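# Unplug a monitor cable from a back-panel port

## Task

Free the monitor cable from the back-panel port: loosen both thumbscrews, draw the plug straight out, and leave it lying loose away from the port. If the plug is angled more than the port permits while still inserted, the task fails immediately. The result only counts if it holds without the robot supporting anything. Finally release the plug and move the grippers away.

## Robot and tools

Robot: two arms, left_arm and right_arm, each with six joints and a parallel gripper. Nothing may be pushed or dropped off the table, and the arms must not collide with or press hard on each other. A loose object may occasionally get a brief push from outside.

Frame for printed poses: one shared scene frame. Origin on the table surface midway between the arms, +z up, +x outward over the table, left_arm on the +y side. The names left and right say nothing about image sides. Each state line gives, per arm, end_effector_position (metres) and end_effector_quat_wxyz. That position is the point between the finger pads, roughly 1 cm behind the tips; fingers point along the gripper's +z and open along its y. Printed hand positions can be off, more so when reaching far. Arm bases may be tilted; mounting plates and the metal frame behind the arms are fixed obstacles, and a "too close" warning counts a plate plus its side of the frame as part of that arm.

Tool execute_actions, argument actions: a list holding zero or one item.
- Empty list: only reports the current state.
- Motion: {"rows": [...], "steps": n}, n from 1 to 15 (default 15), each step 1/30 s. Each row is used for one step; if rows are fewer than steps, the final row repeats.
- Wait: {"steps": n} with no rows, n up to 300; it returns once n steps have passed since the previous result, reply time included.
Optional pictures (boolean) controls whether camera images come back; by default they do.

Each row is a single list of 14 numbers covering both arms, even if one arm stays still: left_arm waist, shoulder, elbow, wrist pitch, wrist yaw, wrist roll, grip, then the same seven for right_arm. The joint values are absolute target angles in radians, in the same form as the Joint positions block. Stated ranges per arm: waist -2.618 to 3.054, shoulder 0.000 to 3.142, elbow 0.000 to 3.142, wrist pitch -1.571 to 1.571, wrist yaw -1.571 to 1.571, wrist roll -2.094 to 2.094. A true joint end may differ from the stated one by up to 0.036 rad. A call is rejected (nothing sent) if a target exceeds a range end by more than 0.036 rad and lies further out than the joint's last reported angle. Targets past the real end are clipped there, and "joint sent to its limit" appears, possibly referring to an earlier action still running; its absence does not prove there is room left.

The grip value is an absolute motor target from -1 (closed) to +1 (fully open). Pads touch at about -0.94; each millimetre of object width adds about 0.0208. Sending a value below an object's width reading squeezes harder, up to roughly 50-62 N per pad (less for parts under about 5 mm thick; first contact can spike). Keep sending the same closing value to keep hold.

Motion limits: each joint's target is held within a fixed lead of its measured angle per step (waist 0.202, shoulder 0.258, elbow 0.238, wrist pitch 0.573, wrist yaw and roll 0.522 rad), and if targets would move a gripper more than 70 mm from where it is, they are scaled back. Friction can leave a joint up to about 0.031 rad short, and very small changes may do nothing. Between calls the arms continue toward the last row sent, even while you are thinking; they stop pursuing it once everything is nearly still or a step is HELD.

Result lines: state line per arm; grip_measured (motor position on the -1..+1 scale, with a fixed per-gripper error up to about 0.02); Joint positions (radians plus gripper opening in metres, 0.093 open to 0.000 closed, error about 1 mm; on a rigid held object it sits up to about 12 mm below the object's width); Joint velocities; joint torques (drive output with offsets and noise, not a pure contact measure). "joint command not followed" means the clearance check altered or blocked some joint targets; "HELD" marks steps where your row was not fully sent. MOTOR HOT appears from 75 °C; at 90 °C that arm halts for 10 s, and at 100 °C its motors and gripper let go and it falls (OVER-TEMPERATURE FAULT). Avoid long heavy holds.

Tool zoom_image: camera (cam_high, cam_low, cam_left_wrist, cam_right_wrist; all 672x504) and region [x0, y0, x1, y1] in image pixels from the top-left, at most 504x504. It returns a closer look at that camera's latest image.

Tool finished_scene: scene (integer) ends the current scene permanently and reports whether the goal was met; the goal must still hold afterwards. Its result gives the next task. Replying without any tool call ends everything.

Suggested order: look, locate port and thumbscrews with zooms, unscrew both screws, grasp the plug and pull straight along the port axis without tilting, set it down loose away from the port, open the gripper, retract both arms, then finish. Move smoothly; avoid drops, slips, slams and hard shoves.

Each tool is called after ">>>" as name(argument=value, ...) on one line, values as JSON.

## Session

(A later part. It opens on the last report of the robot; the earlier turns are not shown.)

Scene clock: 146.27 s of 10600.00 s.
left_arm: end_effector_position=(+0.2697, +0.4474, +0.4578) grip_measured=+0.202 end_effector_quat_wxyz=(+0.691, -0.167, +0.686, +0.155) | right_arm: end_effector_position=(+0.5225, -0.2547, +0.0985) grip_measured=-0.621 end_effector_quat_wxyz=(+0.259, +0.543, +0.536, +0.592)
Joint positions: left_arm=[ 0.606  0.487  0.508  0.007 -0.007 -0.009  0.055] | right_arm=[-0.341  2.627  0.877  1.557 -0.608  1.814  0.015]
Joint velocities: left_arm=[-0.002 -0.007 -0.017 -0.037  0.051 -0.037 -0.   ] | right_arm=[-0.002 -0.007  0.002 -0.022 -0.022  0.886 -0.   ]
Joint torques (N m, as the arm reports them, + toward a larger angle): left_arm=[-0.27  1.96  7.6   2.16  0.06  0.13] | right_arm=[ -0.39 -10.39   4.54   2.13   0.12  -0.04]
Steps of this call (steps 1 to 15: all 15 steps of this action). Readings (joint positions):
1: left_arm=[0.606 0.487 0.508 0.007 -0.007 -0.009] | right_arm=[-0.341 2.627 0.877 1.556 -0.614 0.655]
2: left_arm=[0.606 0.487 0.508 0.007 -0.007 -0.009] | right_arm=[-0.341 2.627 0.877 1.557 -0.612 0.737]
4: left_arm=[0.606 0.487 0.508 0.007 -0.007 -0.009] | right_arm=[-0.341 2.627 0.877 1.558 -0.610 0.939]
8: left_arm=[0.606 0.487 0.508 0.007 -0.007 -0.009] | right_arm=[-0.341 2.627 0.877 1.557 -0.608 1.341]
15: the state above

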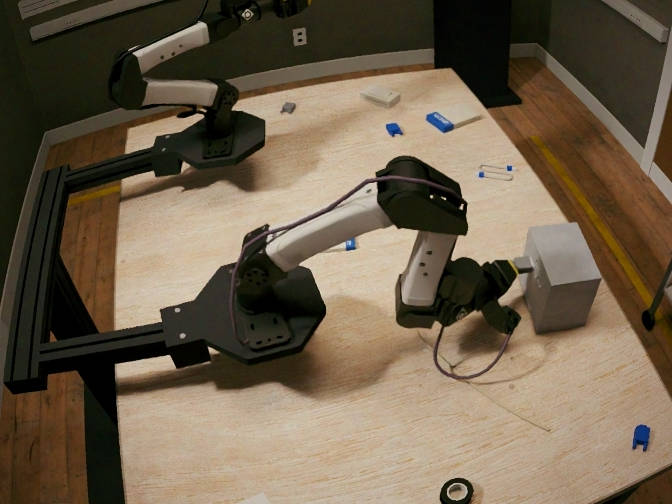

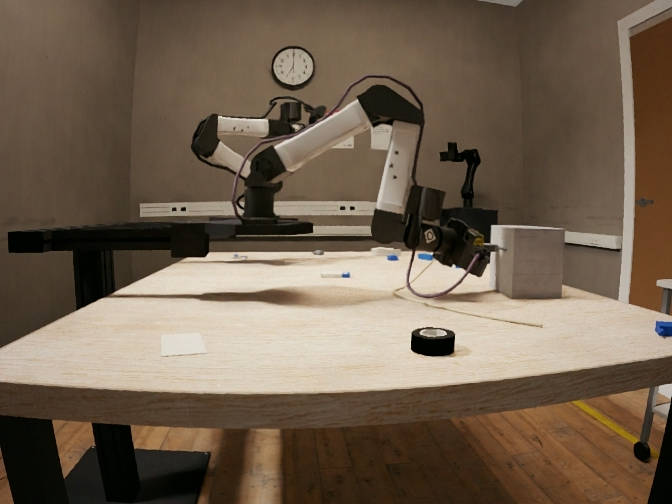

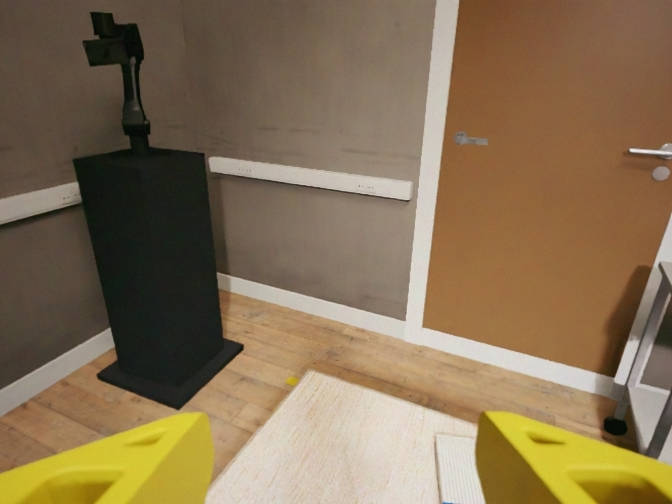

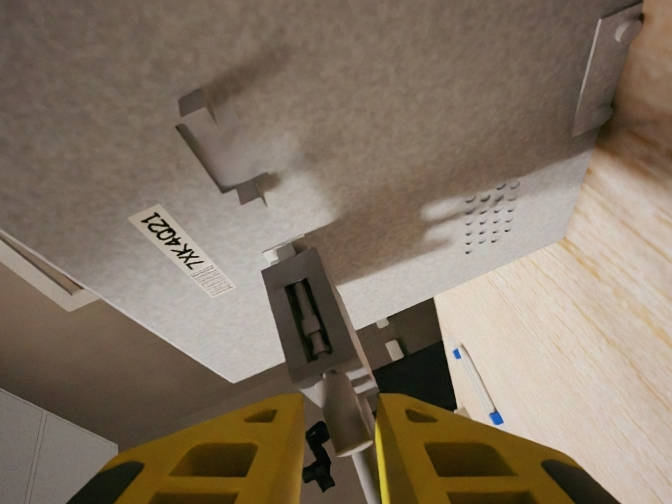

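>>> execute_actions(actions=[{"rows":[[0.6,0.5,0.5,0,0,0,0.2,-0.345,2.62,0.89,1.56,-0.6,2,-0.9],[0.6,0.5,0.5,0,0,0,0.2,-0.345,2.62,0.89,1.56,-0.6,0.45,-0.9]]}], pictures=false)

>>> execute_actions(actions=[{"rows":[[0.6,0.5,0.5,0,0,0,0.2,-0.345,2.62,0.89,1.56,-0.6,0.6,-0.62],[0.6,0.5,0.5,0,0,0,0.2,-0.345,2.62,0.89,1.56,-0.6,2.09,-0.62]]}], pictures=false)

>>> execute_actions(actions=[{"rows":[[0.6,0.5,0.5,0,0,0,0.2,-0.345,2.62,0.89,1.56,-0.6,2,-0.9],[0.6,0.5,0.5,0,0,0,0.2,-0.345,2.62,0.89,1.56,-0.6,0.45,-0.9]]}], pictures=false)

>>> execute_actions(actions=[{"rows":[[0.6,0.5,0.5,0,0,0,0.2,-0.345,2.62,0.89,1.56,-0.6,0.6,-0.62],[0.6,0.5,0.5,0,0,0,0.2,-0.345,2.62,0.89,1.56,-0.6,2.09,-0.62]]}], pictures=false)

>>> execute_actions(actions=[{"rows":[[0.6,0.5,0.5,0,0,0,0.2,-0.345,2.62,0.89,1.56,-0.6,2,-0.9],[0.6,0.5,0.5,0,0,0,0.2,-0.345,2.62,0.89,1.56,-0.6,0.45,-0.9]]}], pictures=false)

>>> execute_actions(actions=[{"rows":[[0.6,0.5,0.5,0,0,0,0.2,-0.345,2.62,0.89,1.56,-0.6,0.6,-0.62],[0.6,0.5,0.5,0,0,0,0.2,-0.345,2.62,0.89,1.56,-0.6,2.09,-0.62]]}], pictures=false)

>>> execute_actions(actions=[{"rows":[[0.6,0.5,0.5,0,0,0,0.2,-0.345,2.62,0.89,1.56,-0.6,2,-0.9],[0.6,0.5,0.5,0,0,0,0.2,-0.345,2.62,0.89,1.56,-0.6,0.45,-0.9]]}], pictures=false)

>>> execute_actions(actions=[{"rows":[[0.6,0.5,0.5,0,0,0,0.2,-0.345,2.62,0.89,1.56,-0.6,0.6,-0.62],[0.6,0.5,0.5,0,0,0,0.2,-0.345,2.62,0.89,1.56,-0.6,2.09,-0.62]]}], pictures=false)

>>> execute_actions(actions=[{"rows":[[0.6,0.5,0.5,0,0,0,0.2,-0.345,2.62,0.89,1.56,-0.6,2,-0.9],[0.6,0.5,0.5,0,0,0,0.2,-0.345,2.62,0.89,1.56,-0.6,0.45,-0.9]]}], pictures=false)

>>> execute_actions(actions=[{"rows":[[0.6,0.5,0.5,0,0,0,0.2,-0.345,2.62,0.89,1.56,-0.6,0.6,-0.62],[0.6,0.5,0.5,0,0,0,0.2,-0.345,2.62,0.89,1.56,-0.6,1.95,-0.62]]}])

>>> zoom_image(camera="cam_right_wrist", region=[230,230,470,480])

Scene clock: 158.83 s of 10600.00 s.
left_arm: end_effector_position=(+0.2697, +0.4474, +0.4578) grip_measured=+0.202 end_effector_quat_wxyz=(+0.691, -0.167, +0.686, +0.155) | right_arm: end_effector_position=(+0.5222, -0.2541, +0.0984) grip_measured=-0.890 end_effector_quat_wxyz=(+0.535, +0.170, +0.744, +0.362)
Joint positions: left_arm=[ 0.606  0.487  0.508  0.007 -0.007 -0.009  0.055] | right_arm=[-0.341  2.627  0.877  1.556 -0.612  0.684  0.002]
Joint velocities: left_arm=[-0.002 -0.002 -0.012 -0.022 -0.11   0.022  0.   ] | right_arm=[ 0.007 -0.007  0.017 -0.007 -0.022 -1.385 -0.001]
Joint torques (N m, as the arm reports them, + toward a larger angle): left_arm=[-0.31  1.91  7.58  2.16  0.08  0.11] | right_arm=[ -0.52 -10.02   4.46   2.09   0.24  -0.33]
Steps of this call (steps 1 to 30: the robot went on to your last target; steps 31 to 90: nothing new was sent; then 9.07 s passed at rest; steps 91 to 105: all 15 steps of this action). Readings (joint positions):
91: left_arm=[0.606 0.487 0.508 0.007 -0.007 -0.009] | right_arm=[-0.341 2.627 0.877 1.556 -0.609 1.953]
92: left_arm=[0.606 0.487 0.508 0.007 -0.007 -0.009] | right_arm=[-0.341 2.628 0.877 1.552 -0.610 1.871]
94: left_arm=[0.606 0.487 0.508 0.007 -0.007 -0.009] | right_arm=[-0.341 2.627 0.877 1.552 -0.610 1.671]
98: left_arm=[0.606 0.487 0.508 0.007 -0.007 -0.009] | right_arm=[-0.341 2.627 0.877 1.553 -0.612 1.276]
105: the state above

Scene clock: 159.33 s of 10600.00 s.
left_arm: end_effector_position=(+0.2697, +0.4474, +0.4578) grip_measured=+0.202 end_effector_quat_wxyz=(+0.691, -0.167, +0.686, +0.155) | right_arm: end_effector_position=(+0.5225, -0.2547, +0.0984) grip_measured=-0.621 end_effector_quat_wxyz=(+0.231, +0.568, +0.510, +0.604)
Joint positions: left_arm=[ 0.606  0.487  0.508  0.007 -0.007 -0.009  0.055] | right_arm=[-0.341  2.627  0.877  1.557 -0.608  1.909  0.015]
Joint velocities: left_arm=[ 0.002 -0.012 -0.002 -0.007 -0.022  0.037  0.001] | right_arm=[ 0.012 -0.002  0.017  0.051 -0.007  1.15   0.   ]
Joint torques (N m, as the arm reports them, + toward a larger angle): left_arm=[-0.4   1.96  7.64  2.16  0.05  0.11] | right_arm=[-0.38 -9.95  4.3   2.09  0.13 -0.04]
Steps of this call (steps 1 to 15: all 15 steps of this action). Readings (joint positions):
1: left_arm=[0.606 0.487 0.508 0.007 -0.007 -0.009] | right_arm=[-0.341 2.627 0.877 1.557 -0.613 0.664]
2: left_arm=[0.606 0.487 0.508 0.007 -0.007 -0.009] | right_arm=[-0.341 2.627 0.877 1.558 -0.612 0.746]
4: left_arm=[0.606 0.487 0.508 0.007 -0.007 -0.009] | right_arm=[-0.341 2.627 0.877 1.558 -0.610 0.948]
8: left_arm=[0.606 0.487 0.508 0.007 -0.007 -0.009] | right_arm=[-0.341 2.627 0.877 1.558 -0.608 1.350]
15: the state above

Scene clock: 159.83 s of 10600.00 s.
left_arm: end_effector_position=(+0.2697, +0.4474, +0.4578) grip_measured=+0.202 end_effector_quat_wxyz=(+0.691, -0.167, +0.686, +0.155) | right_arm: end_effector_position=(+0.5223, -0.2542, +0.0984) grip_measured=-0.890 end_effector_quat_wxyz=(+0.537, +0.166, +0.745, +0.359)
Joint positions: left_arm=[ 0.606  0.487  0.508  0.007 -0.007 -0.009  0.055] | right_arm=[-0.341  2.627  0.877  1.557 -0.611  0.673  0.002]
Joint velocities: left_arm=[-0.012  0.007 -0.007 -0.037  0.051 -0.081 -0.   ] | right_arm=[-0.022 -0.002 -0.017  0.037 -0.007 -1.37   0.   ]
Joint torques (N m, as the arm reports them, + toward a larger angle): left_arm=[-0.26  1.95  7.62  2.15  0.07  0.14] | right_arm=[ -0.53 -10.03   4.35   2.04   0.23  -0.35]
Steps of this call (steps 1 to 15: all 15 steps of this action). Readings (joint positions):
1: left_arm=[0.606 0.487 0.508 0.007 -0.007 -0.009] | right_arm=[-0.341 2.627 0.877 1.556 -0.608 1.929]
2: left_arm=[0.606 0.487 0.508 0.007 -0.007 -0.009] | right_arm=[-0.341 2.627 0.877 1.552 -0.608 1.849]
4: left_arm=[0.606 0.487 0.508 0.007 -0.007 -0.009] | right_arm=[-0.341 2.627 0.877 1.552 -0.608 1.648]
8: left_arm=[0.606 0.487 0.508 0.007 -0.007 -0.009] | right_arm=[-0.341 2.627 0.877 1.553 -0.609 1.252]
15: the state above

Scene clock: 160.33 s of 10600.00 s.
left_arm: end_effector_position=(+0.2697, +0.4474, +0.4578) grip_measured=+0.202 end_effector_quat_wxyz=(+0.691, -0.167, +0.686, +0.155) | right_arm: end_effector_position=(+0.5225, -0.2547, +0.0985) grip_measured=-0.621 end_effector_quat_wxyz=(+0.232, +0.567, +0.511, +0.603)
Joint positions: left_arm=[ 0.606  0.487  0.508  0.007 -0.007 -0.009  0.055] | right_arm=[-0.341  2.627  0.877  1.558 -0.608  1.906  0.015]
Joint velocities: left_arm=[ 0.012 -0.007  0.007 -0.037  0.037  0.051 -0.   ] | right_arm=[-0.002  0.007 -0.002 -0.007  0.007  1.179  0.   ]
Joint torques (N m, as the arm reports them, + toward a larger angle): left_arm=[-0.39  1.97  7.58  2.14  0.07  0.16] | right_arm=[ -0.65 -10.34   4.6    2.08   0.12  -0.18]
Steps of this call (steps 1 to 15: all 15 steps of this action). Readings (joint positions):
1: left_arm=[0.606 0.487 0.508 0.007 -0.007 -0.009] | right_arm=[-0.341 2.627 0.877 1.558 -0.612 0.656]
2: left_arm=[0.606 0.487 0.508 0.007 -0.007 -0.009] | right_arm=[-0.341 2.627 0.877 1.559 -0.611 0.738]
4: left_arm=[0.606 0.487 0.508 0.007 -0.007 -0.009] | right_arm=[-0.341 2.627 0.877 1.558 -0.609 0.940]
8: left_arm=[0.606 0.487 0.508 0.007 -0.007 -0.009] | right_arm=[-0.341 2.627 0.877 1.558 -0.608 1.342]
15: the state above

Scene clock: 160.83 s of 10600.00 s.
left_arm: end_effector_position=(+0.2697, +0.4474, +0.4578) grip_measured=+0.202 end_effector_quat_wxyz=(+0.691, -0.167, +0.686, +0.155) | right_arm: end_effector_position=(+0.5223, -0.2543, +0.0986) grip_measured=-0.890 end_effector_quat_wxyz=(+0.538, +0.166, +0.744, +0.359)
Joint positions: left_arm=[ 0.606  0.487  0.508  0.007 -0.007 -0.009  0.055] | right_arm=[-0.341  2.627  0.877  1.558 -0.611  0.673  0.002]
Joint velocities: left_arm=[ 0.002 -0.007 -0.017 -0.037  0.037 -0.051 -0.   ] | right_arm=[ 0.007 -0.002  0.002 -0.007 -0.066 -1.297  0.   ]
Joint torques (N m, as the arm reports them, + toward a larger angle): left_arm=[-0.32  1.93  7.6   2.15  0.05  0.15] | right_arm=[-0.87 -9.96  4.64  1.97  0.26 -0.36]
Steps of this call (steps 1 to 15: all 15 steps of this action). Readings (joint positions):
1: left_arm=[0.606 0.487 0.508 0.007 -0.007 -0.009] | right_arm=[-0.341 2.627 0.877 1.556 -0.608 1.926]
2: left_arm=[0.606 0.487 0.508 0.007 -0.007 -0.009] | right_arm=[-0.341 2.628 0.877 1.552 -0.608 1.846]
4: left_arm=[0.606 0.487 0.508 0.007 -0.007 -0.009] | right_arm=[-0.341 2.627 0.877 1.553 -0.608 1.645]
8: left_arm=[0.606 0.487 0.508 0.007 -0.007 -0.009] | right_arm=[-0.341 2.627 0.877 1.553 -0.608 1.248]
15: the state above

Scene clock: 161.33 s of 10600.00 s.
left_arm: end_effector_position=(+0.2697, +0.4474, +0.4578) grip_measured=+0.202 end_effector_quat_wxyz=(+0.691, -0.167, +0.686, +0.155) | right_arm: end_effector_position=(+0.5225, -0.2547, +0.0986) grip_measured=-0.621 end_effector_quat_wxyz=(+0.232, +0.567, +0.511, +0.603)
Joint positions: left_arm=[ 0.606  0.487  0.508  0.007 -0.007 -0.009  0.055] | right_arm=[-0.341  2.627  0.877  1.558 -0.608  1.906  0.015]
Joint velocities: left_arm=[ 0.002  0.002 -0.012  0.022  0.022  0.007  0.001] | right_arm=[-0.007 -0.012  0.017  0.051  0.007  1.238 -0.   ]
Joint torques (N m, as the arm reports them, + toward a larger angle): left_arm=[-0.34  1.91  7.67  2.13  0.05  0.1 ] | right_arm=[ -0.37 -10.3    4.54   2.07   0.13  -0.07]
Steps of this call (steps 1 to 15: all 15 steps of this action). Readings (joint positions):
1: left_arm=[0.606 0.487 0.508 0.007 -0.007 -0.009] | right_arm=[-0.341 2.627 0.877 1.558 -0.612 0.656]
2: left_arm=[0.606 0.487 0.508 0.007 -0.007 -0.009] | right_arm=[-0.341 2.627 0.877 1.560 -0.611 0.738]
4: left_arm=[0.606 0.487 0.508 0.007 -0.007 -0.009] | right_arm=[-0.341 2.627 0.877 1.559 -0.609 0.940]
8: left_arm=[0.606 0.487 0.508 0.007 -0.007 -0.009] | right_arm=[-0.341 2.627 0.877 1.558 -0.608 1.342]
15: the state above

Scene clock: 161.83 s of 10600.00 s.
left_arm: end_effector_position=(+0.2697, +0.4474, +0.4578) grip_measured=+0.202 end_effector_quat_wxyz=(+0.691, -0.167, +0.686, +0.155) | right_arm: end_effector_position=(+0.5223, -0.2543, +0.0985) grip_measured=-0.890 end_effector_quat_wxyz=(+0.538, +0.166, +0.745, +0.359)
Joint positions: left_arm=[ 0.606  0.487  0.508  0.007 -0.007 -0.009  0.055] | right_arm=[-0.341  2.627  0.877  1.557 -0.611  0.672  0.002]
Joint velocities: left_arm=[ 0.007 -0.007 -0.002  0.051  0.022 -0.022  0.   ] | right_arm=[-0.007  0.002 -0.007 -0.037 -0.066 -1.385 -0.001]
Joint torques (N m, as the arm reports them, + toward a larger angle): left_arm=[-0.26  1.96  7.5   2.14  0.07  0.12] | right_arm=[ -0.61 -10.28   4.52   2.03   0.17  -0.43]
Steps of this call (steps 1 to 15: all 15 steps of this action). Readings (joint positions):
1: left_arm=[0.606 0.487 0.508 0.007 -0.007 -0.009] | right_arm=[-0.341 2.627 0.877 1.556 -0.608 1.926]
2: left_arm=[0.606 0.487 0.508 0.007 -0.007 -0.009] | right_arm=[-0.341 2.628 0.877 1.552 -0.608 1.845]
4: left_arm=[0.606 0.487 0.508 0.007 -0.007 -0.009] | right_arm=[-0.341 2.627 0.877 1.553 -0.608 1.645]
8: left_arm=[0.606 0.487 0.508 0.007 -0.007 -0.009] | right_arm=[-0.341 2.627 0.877 1.553 -0.608 1.248]
15: the state above

Scene clock: 162.33 s of 10600.00 s.
left_arm: end_effector_position=(+0.2697, +0.4474, +0.4578) grip_measured=+0.202 end_effector_quat_wxyz=(+0.691, -0.167, +0.686, +0.155) | right_arm: end_effector_position=(+0.5225, -0.2547, +0.0986) grip_measured=-0.621 end_effector_quat_wxyz=(+0.232, +0.567, +0.511, +0.603)
Joint positions: left_arm=[ 0.606  0.487  0.508  0.007 -0.007 -0.009  0.055] | right_arm=[-0.341  2.627  0.877  1.558 -0.608  1.906  0.015]
Joint velocities: left_arm=[-0.017  0.017 -0.017 -0.051 -0.051  0.037 -0.001] | right_arm=[-0.012 -0.002 -0.007 -0.007  0.022  1.223 -0.   ]
Joint torques (N m, as the arm reports them, + toward a larger angle): left_arm=[-0.28  1.86  7.76  2.15  0.07  0.09] | right_arm=[ -0.69 -10.29   4.66   2.02   0.12  -0.09]
Steps of this call (steps 1 to 15: all 15 steps of this action). Readings (joint positions):
1: left_arm=[0.606 0.487 0.508 0.007 -0.007 -0.009] | right_arm=[-0.341 2.627 0.877 1.558 -0.612 0.656]
2: left_arm=[0.606 0.487 0.508 0.007 -0.007 -0.009] | right_arm=[-0.341 2.627 0.877 1.559 -0.611 0.738]
4: left_arm=[0.606 0.487 0.508 0.007 -0.007 -0.009] | right_arm=[-0.341 2.627 0.877 1.559 -0.609 0.939]
8: left_arm=[0.606 0.487 0.508 0.007 -0.007 -0.009] | right_arm=[-0.341 2.627 0.877 1.558 -0.608 1.342]
15: the state above

Scene clock: 162.83 s of 10600.00 s.
left_arm: end_effector_position=(+0.2697, +0.4474, +0.4578) grip_measured=+0.202 end_effector_quat_wxyz=(+0.691, -0.167, +0.686, +0.155) | right_arm: end_effector_position=(+0.5223, -0.2542, +0.0985) grip_measured=-0.890 end_effector_quat_wxyz=(+0.538, +0.166, +0.745, +0.359)
Joint positions: left_arm=[ 0.606  0.487  0.508  0.007 -0.007 -0.009  0.055] | right_arm=[-0.341  2.627  0.877  1.557 -0.611  0.672  0.002]
Joint velocities: left_arm=[-0.012 -0.002  0.007 -0.007  0.007  0.007 -0.   ] | right_arm=[ 0.027 -0.007 -0.002  0.007 -0.037 -1.311  0.   ]
Joint torques (N m, as the arm reports them, + toward a larger angle): left_arm=[-0.29  2.04  7.46  2.13  0.04  0.13] | right_arm=[ -0.49 -10.38   4.85   2.06   0.18  -0.38]
Steps of this call (steps 1 to 15: all 15 steps of this action). Readings (joint positions):
1: left_arm=[0.606 0.487 0.508 0.007 -0.007 -0.009] | right_arm=[-0.341 2.627 0.877 1.556 -0.608 1.926]
2: left_arm=[0.606 0.487 0.508 0.007 -0.007 -0.009] | right_arm=[-0.341 2.628 0.877 1.552 -0.608 1.845]
4: left_arm=[0.606 0.487 0.508 0.007 -0.007 -0.009] | right_arm=[-0.341 2.627 0.877 1.553 -0.608 1.645]
8: left_arm=[0.606 0.487 0.508 0.007 -0.007 -0.009] | right_arm=[-0.341 2.627 0.877 1.553 -0.608 1.248]
15: the state above

Scene clock: 163.33 s of 10600.00 s.
left_arm: end_effector_position=(+0.2697, +0.4474, +0.4578) grip_measured=+0.202 end_effector_quat_wxyz=(+0.691, -0.167, +0.686, +0.155) | right_arm: end_effector_position=(+0.5225, -0.2547, +0.0986) grip_measured=-0.621 end_effector_quat_wxyz=(+0.260, +0.543, +0.536, +0.592)
Joint positions: left_arm=[ 0.606  0.487  0.508  0.007 -0.007 -0.009  0.055] | right_arm=[-0.341  2.627  0.877  1.558 -0.608  1.814  0.015]
Joint velocities: left_arm=[-0.012  0.002 -0.007  0.007 -0.022  0.051 -0.002] | right_arm=[-0.012 -0.007  0.007  0.022  0.022  0.857 -0.001]
Joint torques (N m, as the arm reports them, + toward a larger angle): left_arm=[-0.35  1.88  7.58  2.15  0.08  0.12] | right_arm=[ -0.65 -10.27   4.29   2.09   0.16  -0.1 ]
Steps of this call (steps 1 to 15: all 15 steps of this action). Readings (joint positions):
1: left_arm=[0.606 0.487 0.508 0.007 -0.007 -0.009] | right_arm=[-0.341 2.627 0.877 1.558 -0.612 0.656]
2: left_arm=[0.606 0.487 0.508 0.007 -0.007 -0.009] | right_arm=[-0.341 2.627 0.877 1.560 -0.611 0.738]
4: left_arm=[0.606 0.487 0.508 0.007 -0.007 -0.009] | right_arm=[-0.341 2.627 0.877 1.559 -0.609 0.939]
8: left_arm=[0.606 0.487 0.508 0.007 -0.007 -0.009] | right_arm=[-0.341 2.627 0.877 1.558 -0.608 1.342]
15: the state above

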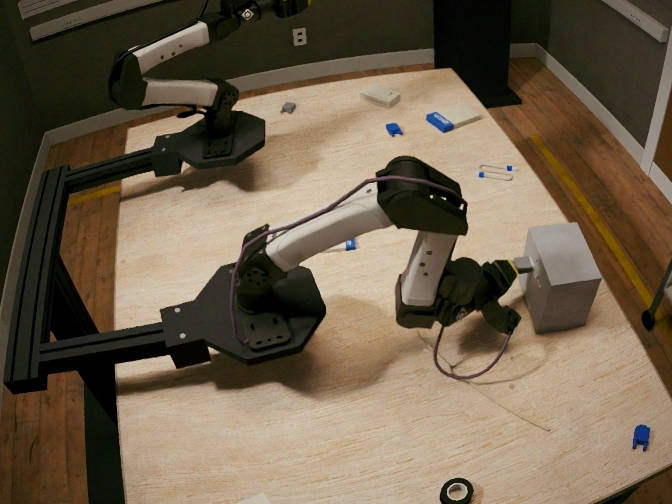

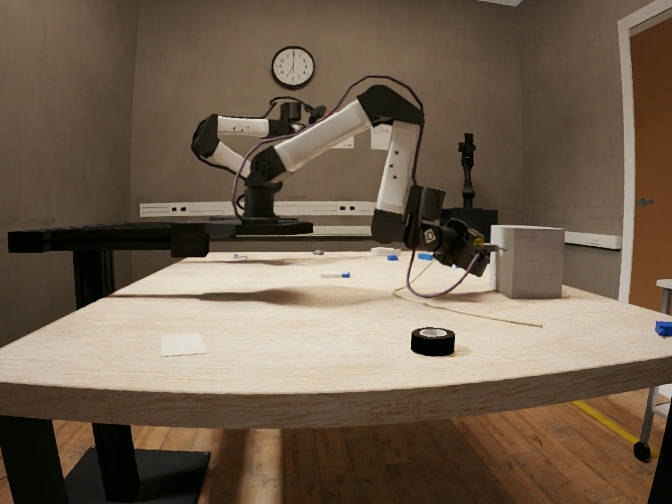

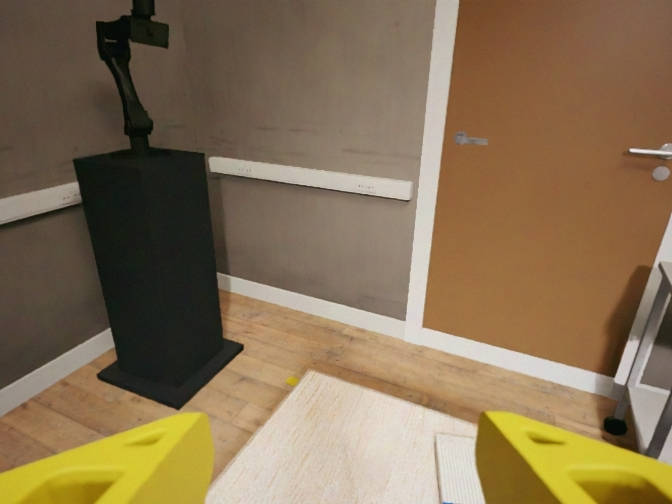

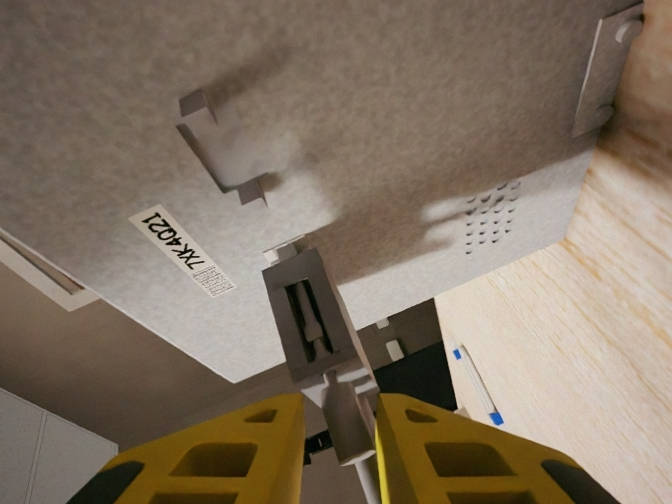

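Region (230, 230, 470, 480) of cam_right_wrist's 672x504 image, scaled by 2.016, with more detail than that image has; it fills the left 484 columns of this view, and the rest is white.

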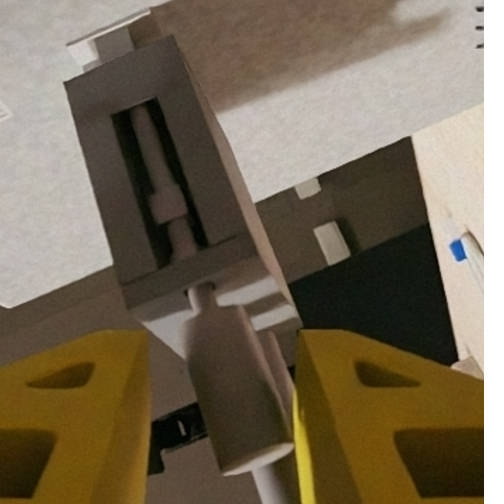

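>>> execute_actions(actions=[{"rows":[[0.6,0.5,0.5,0,0,0,0.2,-0.345,2.62,0.89,1.56,-0.6,1.5,-0.4],[0.6,0.5,0.5,0,0,0,0.2,-0.345,2.62,0.89,1.56,-0.6,1.5,-0.4],[0.6,0.5,0.5,0,0,0,0.2,-0.345,2.62,0.89,1.56,-0.6,1.5,-0.4],[0.6,0.5,0.5,0,0,0,0.2,-0.42,2.62,0.89,1.56,-0.6,1.5,-0.4]],"steps":12}], pictures=false)

>>> execute_actions(actions=[{"rows":[[0.6,0.5,0.5,0,0,0,0.2,-0.42,2.15,0.55,1.5,-0.6,0.5,-0.4]]}], pictures=false)

>>> execute_actions(actions=[{"rows":[[0.6,0.5,0.5,0,0,0,0.2,0.25,2.15,0.55,1.56,0.7,-1.5,-0.4]]}], pictures=false)

>>> execute_actions(actions=[{"steps":15}], pictures=false)

>>> execute_actions(actions=[{"rows":[[0.6,0.5,0.5,0,0,0,0.2,0.25,2.55,0.85,1.56,0.7,-1.5,-0.4]],"steps":12}], pictures=false)

>>> execute_actions(actions=[{"rows":[[0.6,0.5,0.5,0,0,0,0.2,0.23,2.67,0.935,1.56,0.7,-1.5,-0.4]]}])

Scene clock: 170.20 s of 10600.00 s.
left_arm: end_effector_position=(+0.2697, +0.4474, +0.4578) grip_measured=+0.202 end_effector_quat_wxyz=(+0.691, -0.167, +0.686, +0.155) | right_arm: end_effector_position=(+0.5187, -0.2970, +0.0973) grip_measured=-0.401 end_effector_quat_wxyz=(+0.362, +0.492, +0.585, +0.533)
Joint positions: left_arm=[ 0.606  0.487  0.508  0.007 -0.007 -0.009  0.055] | right_arm=[-0.427  2.627  0.877  1.556 -0.602  1.54   0.026]
Joint velocities: left_arm=[ 0.002 -0.007 -0.002 -0.007 -0.007  0.022  0.   ] | right_arm=[ 0.012 -0.002  0.012  0.022 -0.051 -0.168  0.   ]
Joint torques (N m, as the arm reports them, + toward a larger angle): left_arm=[-0.35  1.92  7.59  2.12  0.09  0.16] | right_arm=[  0.06 -10.22   4.59   2.1    0.07  -0.24]
Steps of this call (steps 1 to 30: the robot went on to your last target; steps 31 to 90: nothing new was sent; then 3.47 s passed at rest; steps 91 to 102: all 12 steps of this action). Readings (joint positions):
91: left_arm=[0.606 0.487 0.508 0.007 -0.007 -0.009] | right_arm=[-0.341 2.627 0.877 1.556 -0.607 1.874]
92: left_arm=[0.606 0.487 0.508 0.007 -0.007 -0.009] | right_arm=[-0.341 2.627 0.877 1.556 -0.607 1.800]
94: left_arm=[0.606 0.487 0.508 0.007 -0.007 -0.009] | right_arm=[-0.348 2.627 0.877 1.556 -0.610 1.695]
98: left_arm=[0.606 0.487 0.508 0.007 -0.007 -0.009] | right_arm=[-0.413 2.627 0.877 1.556 -0.606 1.584]
102: the state above

Scene clock: 170.70 s of 10600.00 s.
left_arm: end_effector_position=(+0.2697, +0.4474, +0.4578) grip_measured=+0.202 end_effector_quat_wxyz=(+0.691, -0.167, +0.686, +0.155) | right_arm: end_effector_position=(+0.4815, -0.2848, +0.2239) grip_measured=-0.401 end_effector_quat_wxyz=(+0.616, +0.132, +0.718, +0.295)
Joint positions: left_arm=[ 0.606  0.487  0.508  0.007 -0.007 -0.009  0.055] | right_arm=[-0.425  2.138  0.56   1.511 -0.6    0.568  0.026]
Joint velocities: left_arm=[-0.007  0.012 -0.007 -0.022 -0.051 -0.007  0.   ] | right_arm=[ 0.002  0.002  0.007 -0.066  0.007 -0.447  0.   ]
Joint torques (N m, as the arm reports them, + toward a larger angle): left_arm=[-0.38  1.81  7.65  2.17  0.08  0.12] | right_arm=[ 0.11 -6.94  3.97  2.06  0.1  -0.21]
Steps of this call (steps 1 to 15: all 15 steps of this action). Readings (joint positions):
1: left_arm=[0.606 0.487 0.508 0.007 -0.007 -0.009] | right_arm=[-0.426 2.590 0.836 1.527 -0.594 1.454]
2: left_arm=[0.606 0.487 0.508 0.007 -0.007 -0.009] | right_arm=[-0.426 2.518 0.747 1.500 -0.594 1.356]
4: left_arm=[0.606 0.487 0.508 0.007 -0.007 -0.009] | right_arm=[-0.425 2.349 0.599 1.481 -0.597 1.162]
8: left_arm=[0.606 0.487 0.508 0.007 -0.007 -0.009] | right_arm=[-0.425 2.143 0.560 1.518 -0.600 0.798]
15: the state above

Scene clock: 171.20 s of 10600.00 s.
left_arm: end_effector_position=(+0.2697, +0.4474, +0.4578) grip_measured=+0.202 end_effector_quat_wxyz=(+0.691, -0.167, +0.686, +0.155) | right_arm: end_effector_position=(+0.4817, -0.1690, +0.2321) grip_measured=-0.401 end_effector_quat_wxyz=(+0.577, -0.248, +0.681, -0.376)
Joint positions: left_arm=[ 0.606  0.487  0.508  0.007 -0.007 -0.009  0.055] | right_arm=[ 0.263  2.14   0.558  1.545  0.579 -0.922  0.026]
Joint velocities: left_arm=[-0.007 -0.012 -0.012 -0.051 -0.081 -0.066 -0.   ] | right_arm=[-0.168 -0.002 -0.012  0.007  0.828 -2.85  -0.001]
Joint torques (N m, as the arm reports them, + toward a larger angle): left_arm=[-0.38  1.87  7.72  2.13  0.06  0.17] | right_arm=[-0.32 -6.91  4.03  2.24  0.18  0.04]
Steps of this call (steps 1 to 15: all 15 steps of this action). Readings (joint positions):
1: left_arm=[0.606 0.487 0.508 0.007 -0.007 -0.009] | right_arm=[-0.397 2.139 0.558 1.513 -0.508 0.482]
2: left_arm=[0.606 0.487 0.508 0.007 -0.007 -0.009] | right_arm=[-0.345 2.140 0.558 1.518 -0.397 0.383]
4: left_arm=[0.606 0.487 0.508 0.007 -0.007 -0.009] | right_arm=[-0.203 2.140 0.558 1.527 -0.191 0.184]
8: left_arm=[0.606 0.487 0.508 0.007 -0.007 -0.009] | right_arm=[0.103 2.140 0.558 1.538 0.210 -0.216]
15: the state above

Scene clock: 171.70 s of 10600.00 s.
left_arm: end_effector_position=(+0.2697, +0.4474, +0.4578) grip_measured=+0.202 end_effector_quat_wxyz=(+0.691, -0.167, +0.686, +0.155) | right_arm: end_effector_position=(+0.4770, -0.1910, +0.2323) grip_measured=-0.401 end_effector_quat_wxyz=(+0.419, -0.390, +0.611, -0.547)
Joint positions: left_arm=[ 0.606  0.487  0.508  0.007 -0.007 -0.009  0.055] | right_arm=[ 0.253  2.14   0.558  1.546  0.689 -1.475  0.026]
Joint velocities: left_arm=[-0.002  0.002  0.017  0.007 -0.022 -0.007  0.001] | right_arm=[-0.032 -0.027 -0.002 -0.007  0.007 -0.125  0.   ]
Joint torques (N m, as the arm reports them, + toward a larger angle): left_arm=[-0.33  1.83  7.67  2.14  0.08  0.11] | right_arm=[-0.35 -6.96  3.9   2.14  0.23 -0.02]
Steps of this call (steps 1 to 15: the robot went on to your last target). Readings (joint positions):
1: left_arm=[0.606 0.487 0.508 0.007 -0.007 -0.009] | right_arm=[0.258 2.140 0.558 1.545 0.603 -1.023]
2: left_arm=[0.606 0.487 0.508 0.007 -0.007 -0.009] | right_arm=[0.255 2.140 0.558 1.546 0.622 -1.116]
4: left_arm=[0.606 0.487 0.508 0.007 -0.007 -0.009] | right_arm=[0.253 2.140 0.558 1.546 0.649 -1.254]
8: left_arm=[0.606 0.487 0.508 0.007 -0.007 -0.009] | right_arm=[0.253 2.140 0.558 1.546 0.675 -1.397]
15: the state above

Scene clock: 172.10 s of 10600.00 s.
left_arm: end_effector_position=(+0.2697, +0.4474, +0.4578) grip_measured=+0.202 end_effector_quat_wxyz=(+0.691, -0.167, +0.686, +0.155) | right_arm: end_effector_position=(+0.5133, -0.1765, +0.1139) grip_measured=-0.401 end_effector_quat_wxyz=(+0.355, -0.447, +0.622, -0.536)
Joint positions: left_arm=[ 0.606  0.487  0.508  0.007 -0.007 -0.009  0.055] | right_arm=[ 0.252  2.572  0.847  1.527  0.694 -1.496  0.026]
Joint velocities: left_arm=[ 0.007  0.002 -0.007 -0.037 -0.125  0.022 -0.001] | right_arm=[-0.007 -0.115 -0.017  0.095  0.022  0.095 -0.001]
Joint torques (N m, as the arm reports them, + toward a larger angle): left_arm=[-0.38  1.99  7.77  2.13  0.05  0.13] | right_arm=[ -0.65 -10.75   4.15   2.07   0.29  -0.03]
Steps of this call (steps 1 to 12: all 12 steps of this action). Readings (joint positions):
1: left_arm=[0.606 0.487 0.508 0.007 -0.007 -0.009] | right_arm=[0.253 2.178 0.595 1.565 0.698 -1.479]
2: left_arm=[0.606 0.487 0.508 0.007 -0.007 -0.009] | right_arm=[0.252 2.251 0.683 1.569 0.701 -1.481]
4: left_arm=[0.606 0.487 0.508 0.007 -0.007 -0.009] | right_arm=[0.252 2.407 0.822 1.569 0.695 -1.485]
8: left_arm=[0.606 0.487 0.508 0.007 -0.007 -0.009] | right_arm=[0.252 2.567 0.848 1.531 0.694 -1.493]
12: the state above

Scene clock: 172.60 s of 10600.00 s.
left_arm: end_effector_position=(+0.2697, +0.4474, +0.4578) grip_measured=+0.202 end_effector_quat_wxyz=(+0.691, -0.167, +0.686, +0.155) | right_arm: end_effector_position=(+0.5204, -0.1823, +0.0917) grip_measured=-0.401 end_effector_quat_wxyz=(+0.350, -0.441, +0.625, -0.540)
Joint positions: left_arm=[ 0.606  0.487  0.508  0.007 -0.007 -0.009  0.055] | right_arm=[ 0.235  2.667  0.921  1.55   0.695 -1.497  0.026]
Joint velocities: left_arm=[-0.007 -0.002 -0.022 -0.007 -0.007  0.022 -0.001] | right_arm=[ 0.007 -0.002  0.012  0.022 -0.051 -0.007  0.002]
Joint torques (N m, as the arm reports them, + toward a larger angle): left_arm=[-0.26  1.92  7.68  2.16  0.09  0.09] | right_arm=[-0.85 -9.85  4.65  2.16  0.29 -0.05]
Steps of this call (steps 1 to 15: all 15 steps of this action). Readings (joint positions):
1: left_arm=[0.606 0.487 0.508 0.007 -0.007 -0.009] | right_arm=[0.250 2.582 0.861 1.539 0.695 -1.496]
2: left_arm=[0.606 0.487 0.508 0.007 -0.007 -0.009] | right_arm=[0.247 2.603 0.889 1.549 0.695 -1.496]
4: left_arm=[0.606 0.487 0.508 0.007 -0.007 -0.009] | right_arm=[0.240 2.639 0.919 1.552 0.695 -1.496]
8: left_arm=[0.606 0.487 0.508 0.007 -0.007 -0.009] | right_arm=[0.235 2.667 0.921 1.548 0.695 -1.497]
15: the state above

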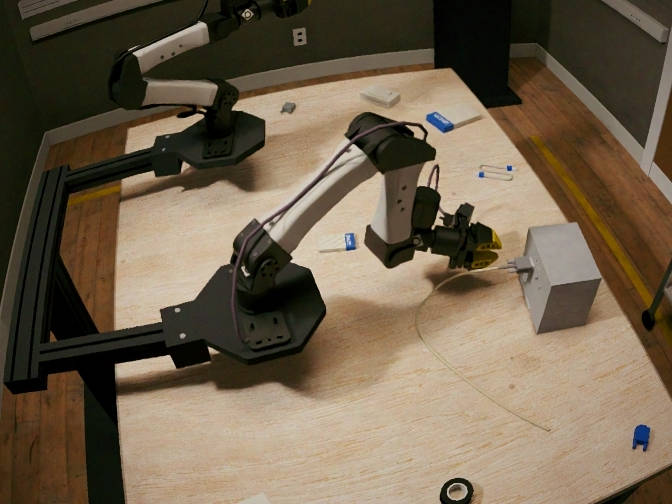

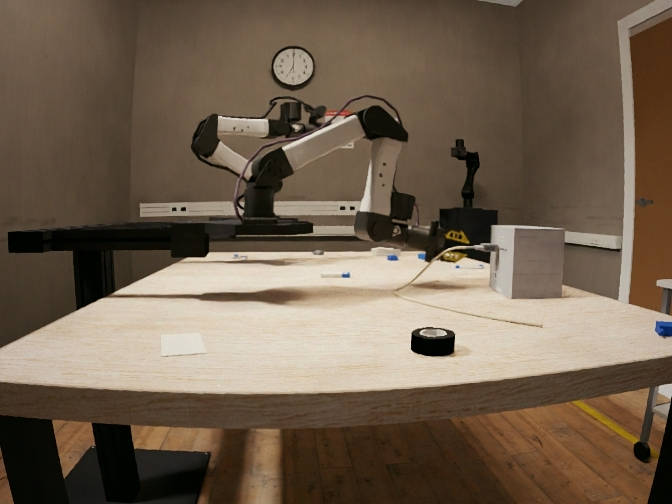

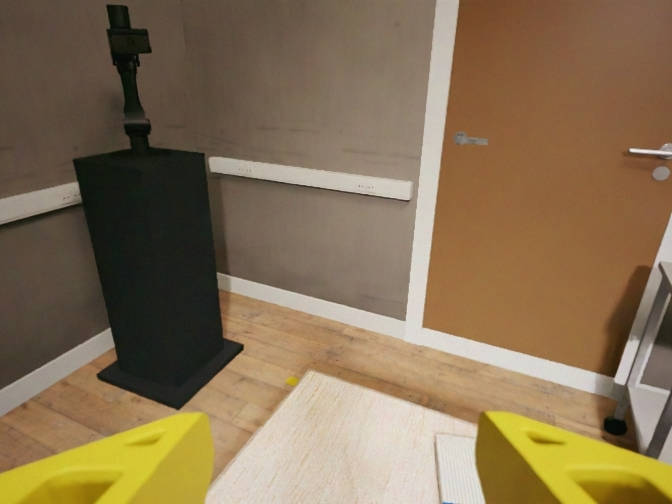

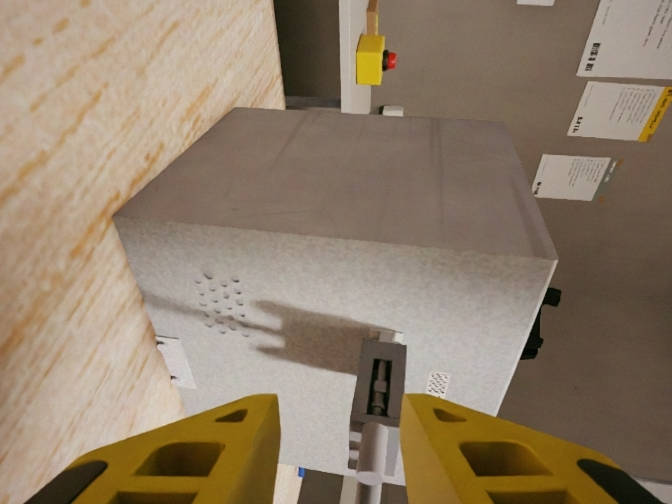

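>>> execute_actions(actions=[{"rows":[[0.6,0.5,0.5,0,0,0,0.2,0.2,2.632,0.935,1.565,0.7,-1.5,-0.4]]}], pictures=false)

>>> execute_actions(actions=[{"rows":[[0.6,0.5,0.5,0,0,0,0.2,0.18,2.632,0.935,1.565,0.7,-1.5,-0.4],[0.6,0.5,0.5,0,0,0,0.2,0.17,2.632,0.935,1.565,0.7,-1.5,-0.4],[0.6,0.5,0.5,0,0,0,0.2,0.158,2.632,0.935,1.565,0.7,-1.5,-0.4]]}])

>>> execute_actions(actions=[{"rows":[[0.6,0.5,0.5,0,0,0,0.2,0.158,2.632,0.935,1.565,0.7,-0.7,-0.62]]}])

Scene clock: 177.83 s of 10600.00 s.
left_arm: end_effector_position=(+0.2697, +0.4474, +0.4578) grip_measured=+0.202 end_effector_quat_wxyz=(+0.691, -0.167, +0.686, +0.155) | right_arm: end_effector_position=(+0.5255, -0.1972, +0.1023) grip_measured=-0.401 end_effector_quat_wxyz=(+0.350, -0.423, +0.630, -0.549)
Joint positions: left_arm=[ 0.606  0.487  0.508  0.007 -0.007 -0.009  0.055] | right_arm=[ 0.202  2.645  0.921  1.554  0.696 -1.497  0.026]
Joint velocities: left_arm=[-0.002  0.007  0.007  0.007 -0.051  0.022 -0.001] | right_arm=[ 0.007  0.012  0.007  0.066 -0.022 -0.037 -0.   ]
Joint torques (N m, as the arm reports them, + toward a larger angle): left_arm=[-0.35  1.93  7.56  2.14  0.04  0.12] | right_arm=[ -0.03 -10.69   4.87   2.16   0.27  -0.04]
Steps of this call (steps 1 to 15: the robot went on to your last target; steps 16 to 90: nothing new was sent; then 1.73 s passed at rest; steps 91 to 105: all 15 steps of this action). Readings (joint positions):
91: left_arm=[0.606 0.487 0.508 0.007 -0.007 -0.009] | right_arm=[0.232 2.665 0.921 1.549 0.695 -1.497]
92: left_arm=[0.606 0.487 0.508 0.007 -0.007 -0.009] | right_arm=[0.227 2.663 0.921 1.549 0.695 -1.497]
94: left_arm=[0.606 0.487 0.508 0.007 -0.007 -0.009] | right_arm=[0.213 2.653 0.921 1.550 0.695 -1.497]
98: left_arm=[0.606 0.487 0.508 0.007 -0.007 -0.009] | right_arm=[0.202 2.645 0.921 1.554 0.696 -1.497]
105: the state above

Scene clock: 178.33 s of 10600.00 s.
left_arm: end_effector_position=(+0.2697, +0.4474, +0.4578) grip_measured=+0.202 end_effector_quat_wxyz=(+0.691, -0.167, +0.686, +0.155) | right_arm: end_effector_position=(+0.5263, -0.2177, +0.1019) grip_measured=-0.401 end_effector_quat_wxyz=(+0.338, -0.409, +0.639, -0.557)
Joint positions: left_arm=[ 0.606  0.487  0.508  0.007 -0.007 -0.009  0.055] | right_arm=[ 0.16   2.645  0.921  1.554  0.696 -1.497  0.026]
Joint velocities: left_arm=[ 0.002  0.002  0.012 -0.051 -0.051  0.007 -0.001] | right_arm=[-0.002  0.007 -0.002  0.007  0.037 -0.037 -0.001]
Joint torques (N m, as the arm reports them, + toward a larger angle): left_arm=[-0.46  1.92  7.59  2.16  0.06  0.13] | right_arm=[ -0.06 -10.81   4.98   2.09   0.23  -0.03]
Steps of this call (steps 1 to 15: all 15 steps of this action). Readings (joint positions):
1: left_arm=[0.606 0.487 0.508 0.007 -0.007 -0.009] | right_arm=[0.200 2.645 0.921 1.554 0.696 -1.497]
2: left_arm=[0.606 0.487 0.508 0.007 -0.007 -0.009] | right_arm=[0.197 2.645 0.921 1.554 0.696 -1.497]
4: left_arm=[0.606 0.487 0.508 0.007 -0.007 -0.009] | right_arm=[0.181 2.645 0.921 1.554 0.696 -1.497]
8: left_arm=[0.606 0.487 0.508 0.007 -0.007 -0.009] | right_arm=[0.160 2.645 0.921 1.554 0.696 -1.497]
15: the state above

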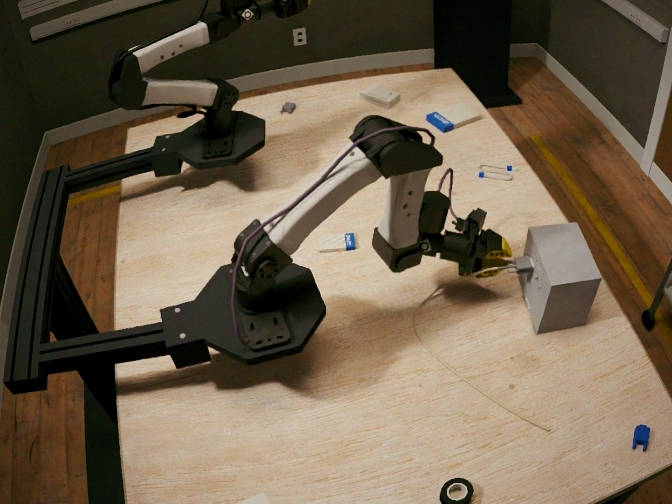

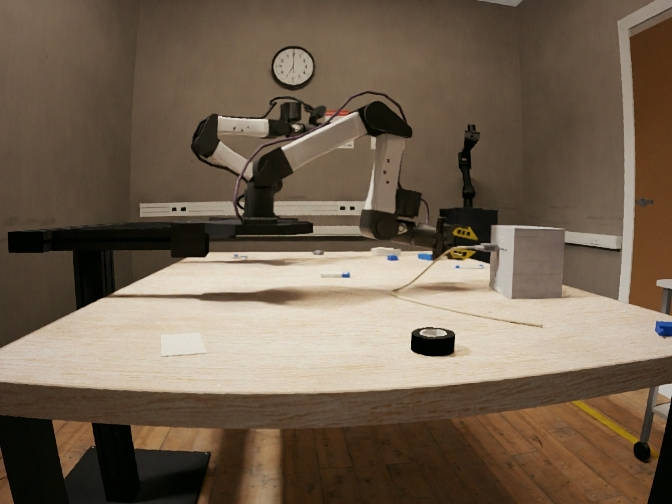

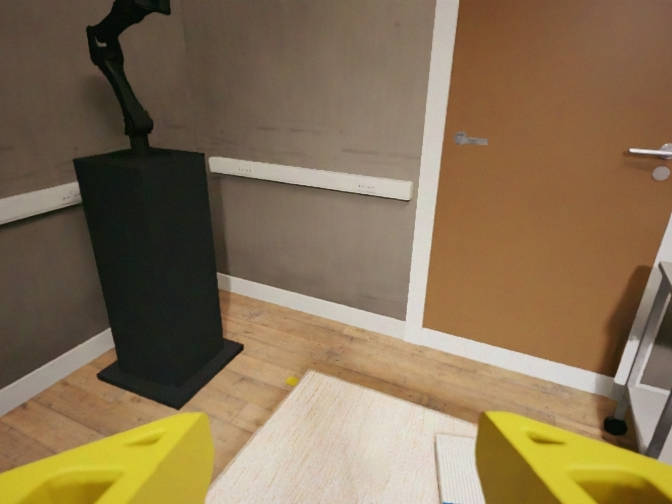

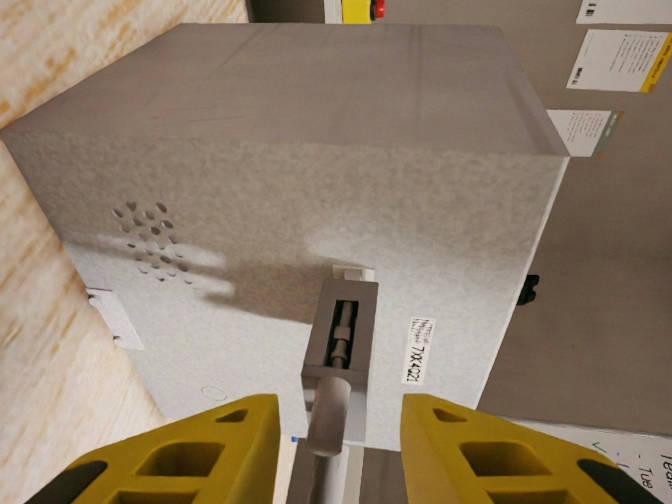

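Scene clock: 178.83 s of 10600.00 s.
left_arm: end_effector_position=(+0.2697, +0.4474, +0.4578) grip_measured=+0.202 end_effector_quat_wxyz=(+0.691, -0.167, +0.686, +0.155) | right_arm: end_effector_position=(+0.5264, -0.2177, +0.1021) grip_measured=-0.619 end_effector_quat_wxyz=(+0.519, -0.145, +0.745, -0.393)
Joint positions: left_arm=[ 0.606  0.487  0.508  0.007 -0.007 -0.009  0.055] | right_arm=[ 0.16   2.645  0.921  1.555  0.696 -0.742  0.015]
Joint velocities: left_arm=[ 0.007 -0.022 -0.002  0.007 -0.037  0.066 -0.   ] | right_arm=[-0.002  0.007 -0.007 -0.051 -0.007  0.227  0.   ]
Joint torques (N m, as the arm reports them, + toward a larger angle): left_arm=[-0.4   1.96  7.54  2.14  0.08  0.11] | right_arm=[ -0.04 -10.98   5.13   2.13   0.18  -0.01]
Steps of this call (steps 1 to 15: all 15 steps of this action). Readings (joint positions):
1: left_arm=[0.606 0.487 0.508 0.007 -0.007 -0.009] | right_arm=[0.160 2.645 0.921 1.553 0.696 -1.413]
2: left_arm=[0.606 0.487 0.508 0.007 -0.007 -0.009] | right_arm=[0.160 2.645 0.921 1.553 0.696 -1.313]
4: left_arm=[0.606 0.487 0.508 0.007 -0.007 -0.009] | right_arm=[0.160 2.645 0.921 1.555 0.696 -1.116]
8: left_arm=[0.606 0.487 0.508 0.007 -0.007 -0.009] | right_arm=[0.160 2.645 0.921 1.555 0.696 -0.874]
15: the state above

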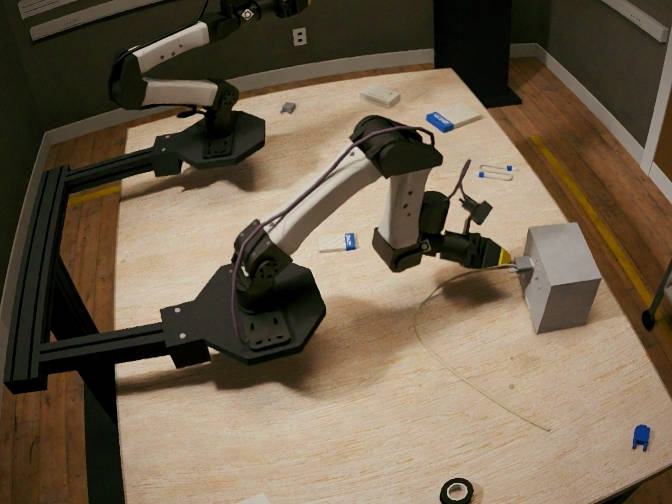

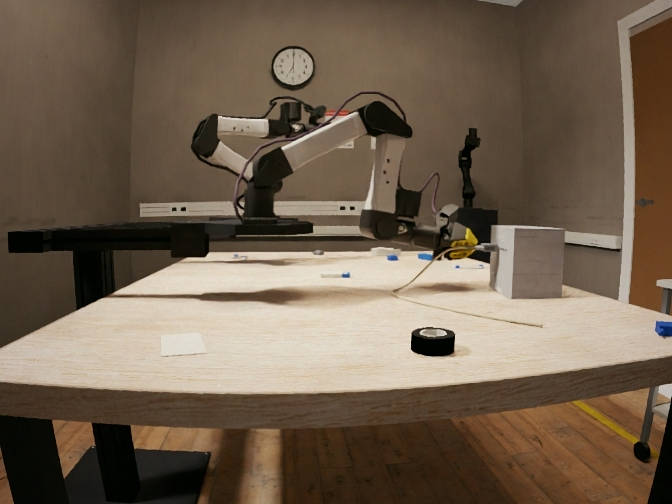

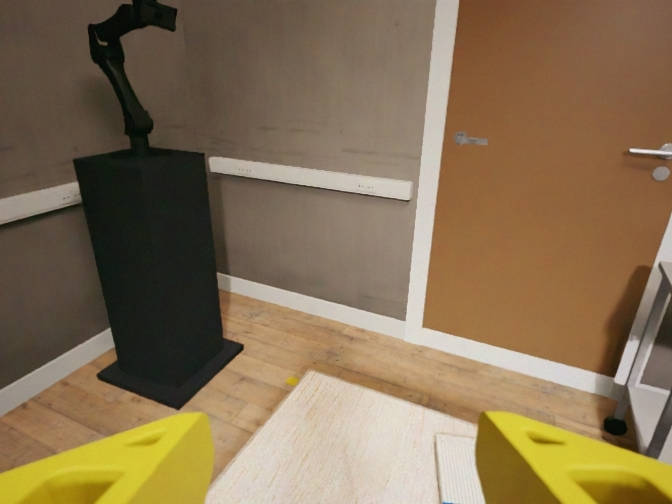

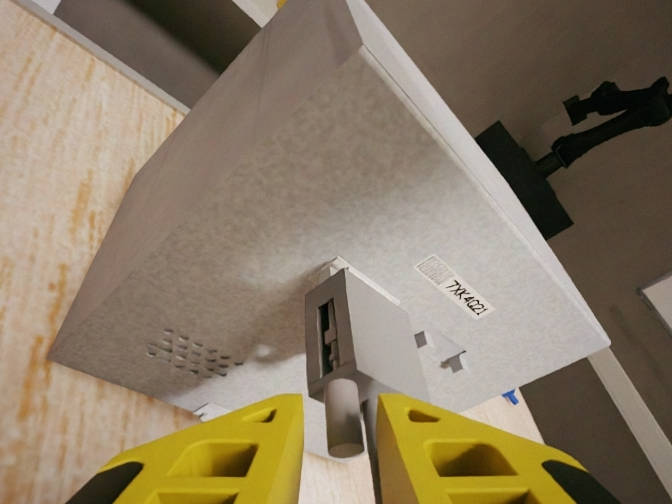

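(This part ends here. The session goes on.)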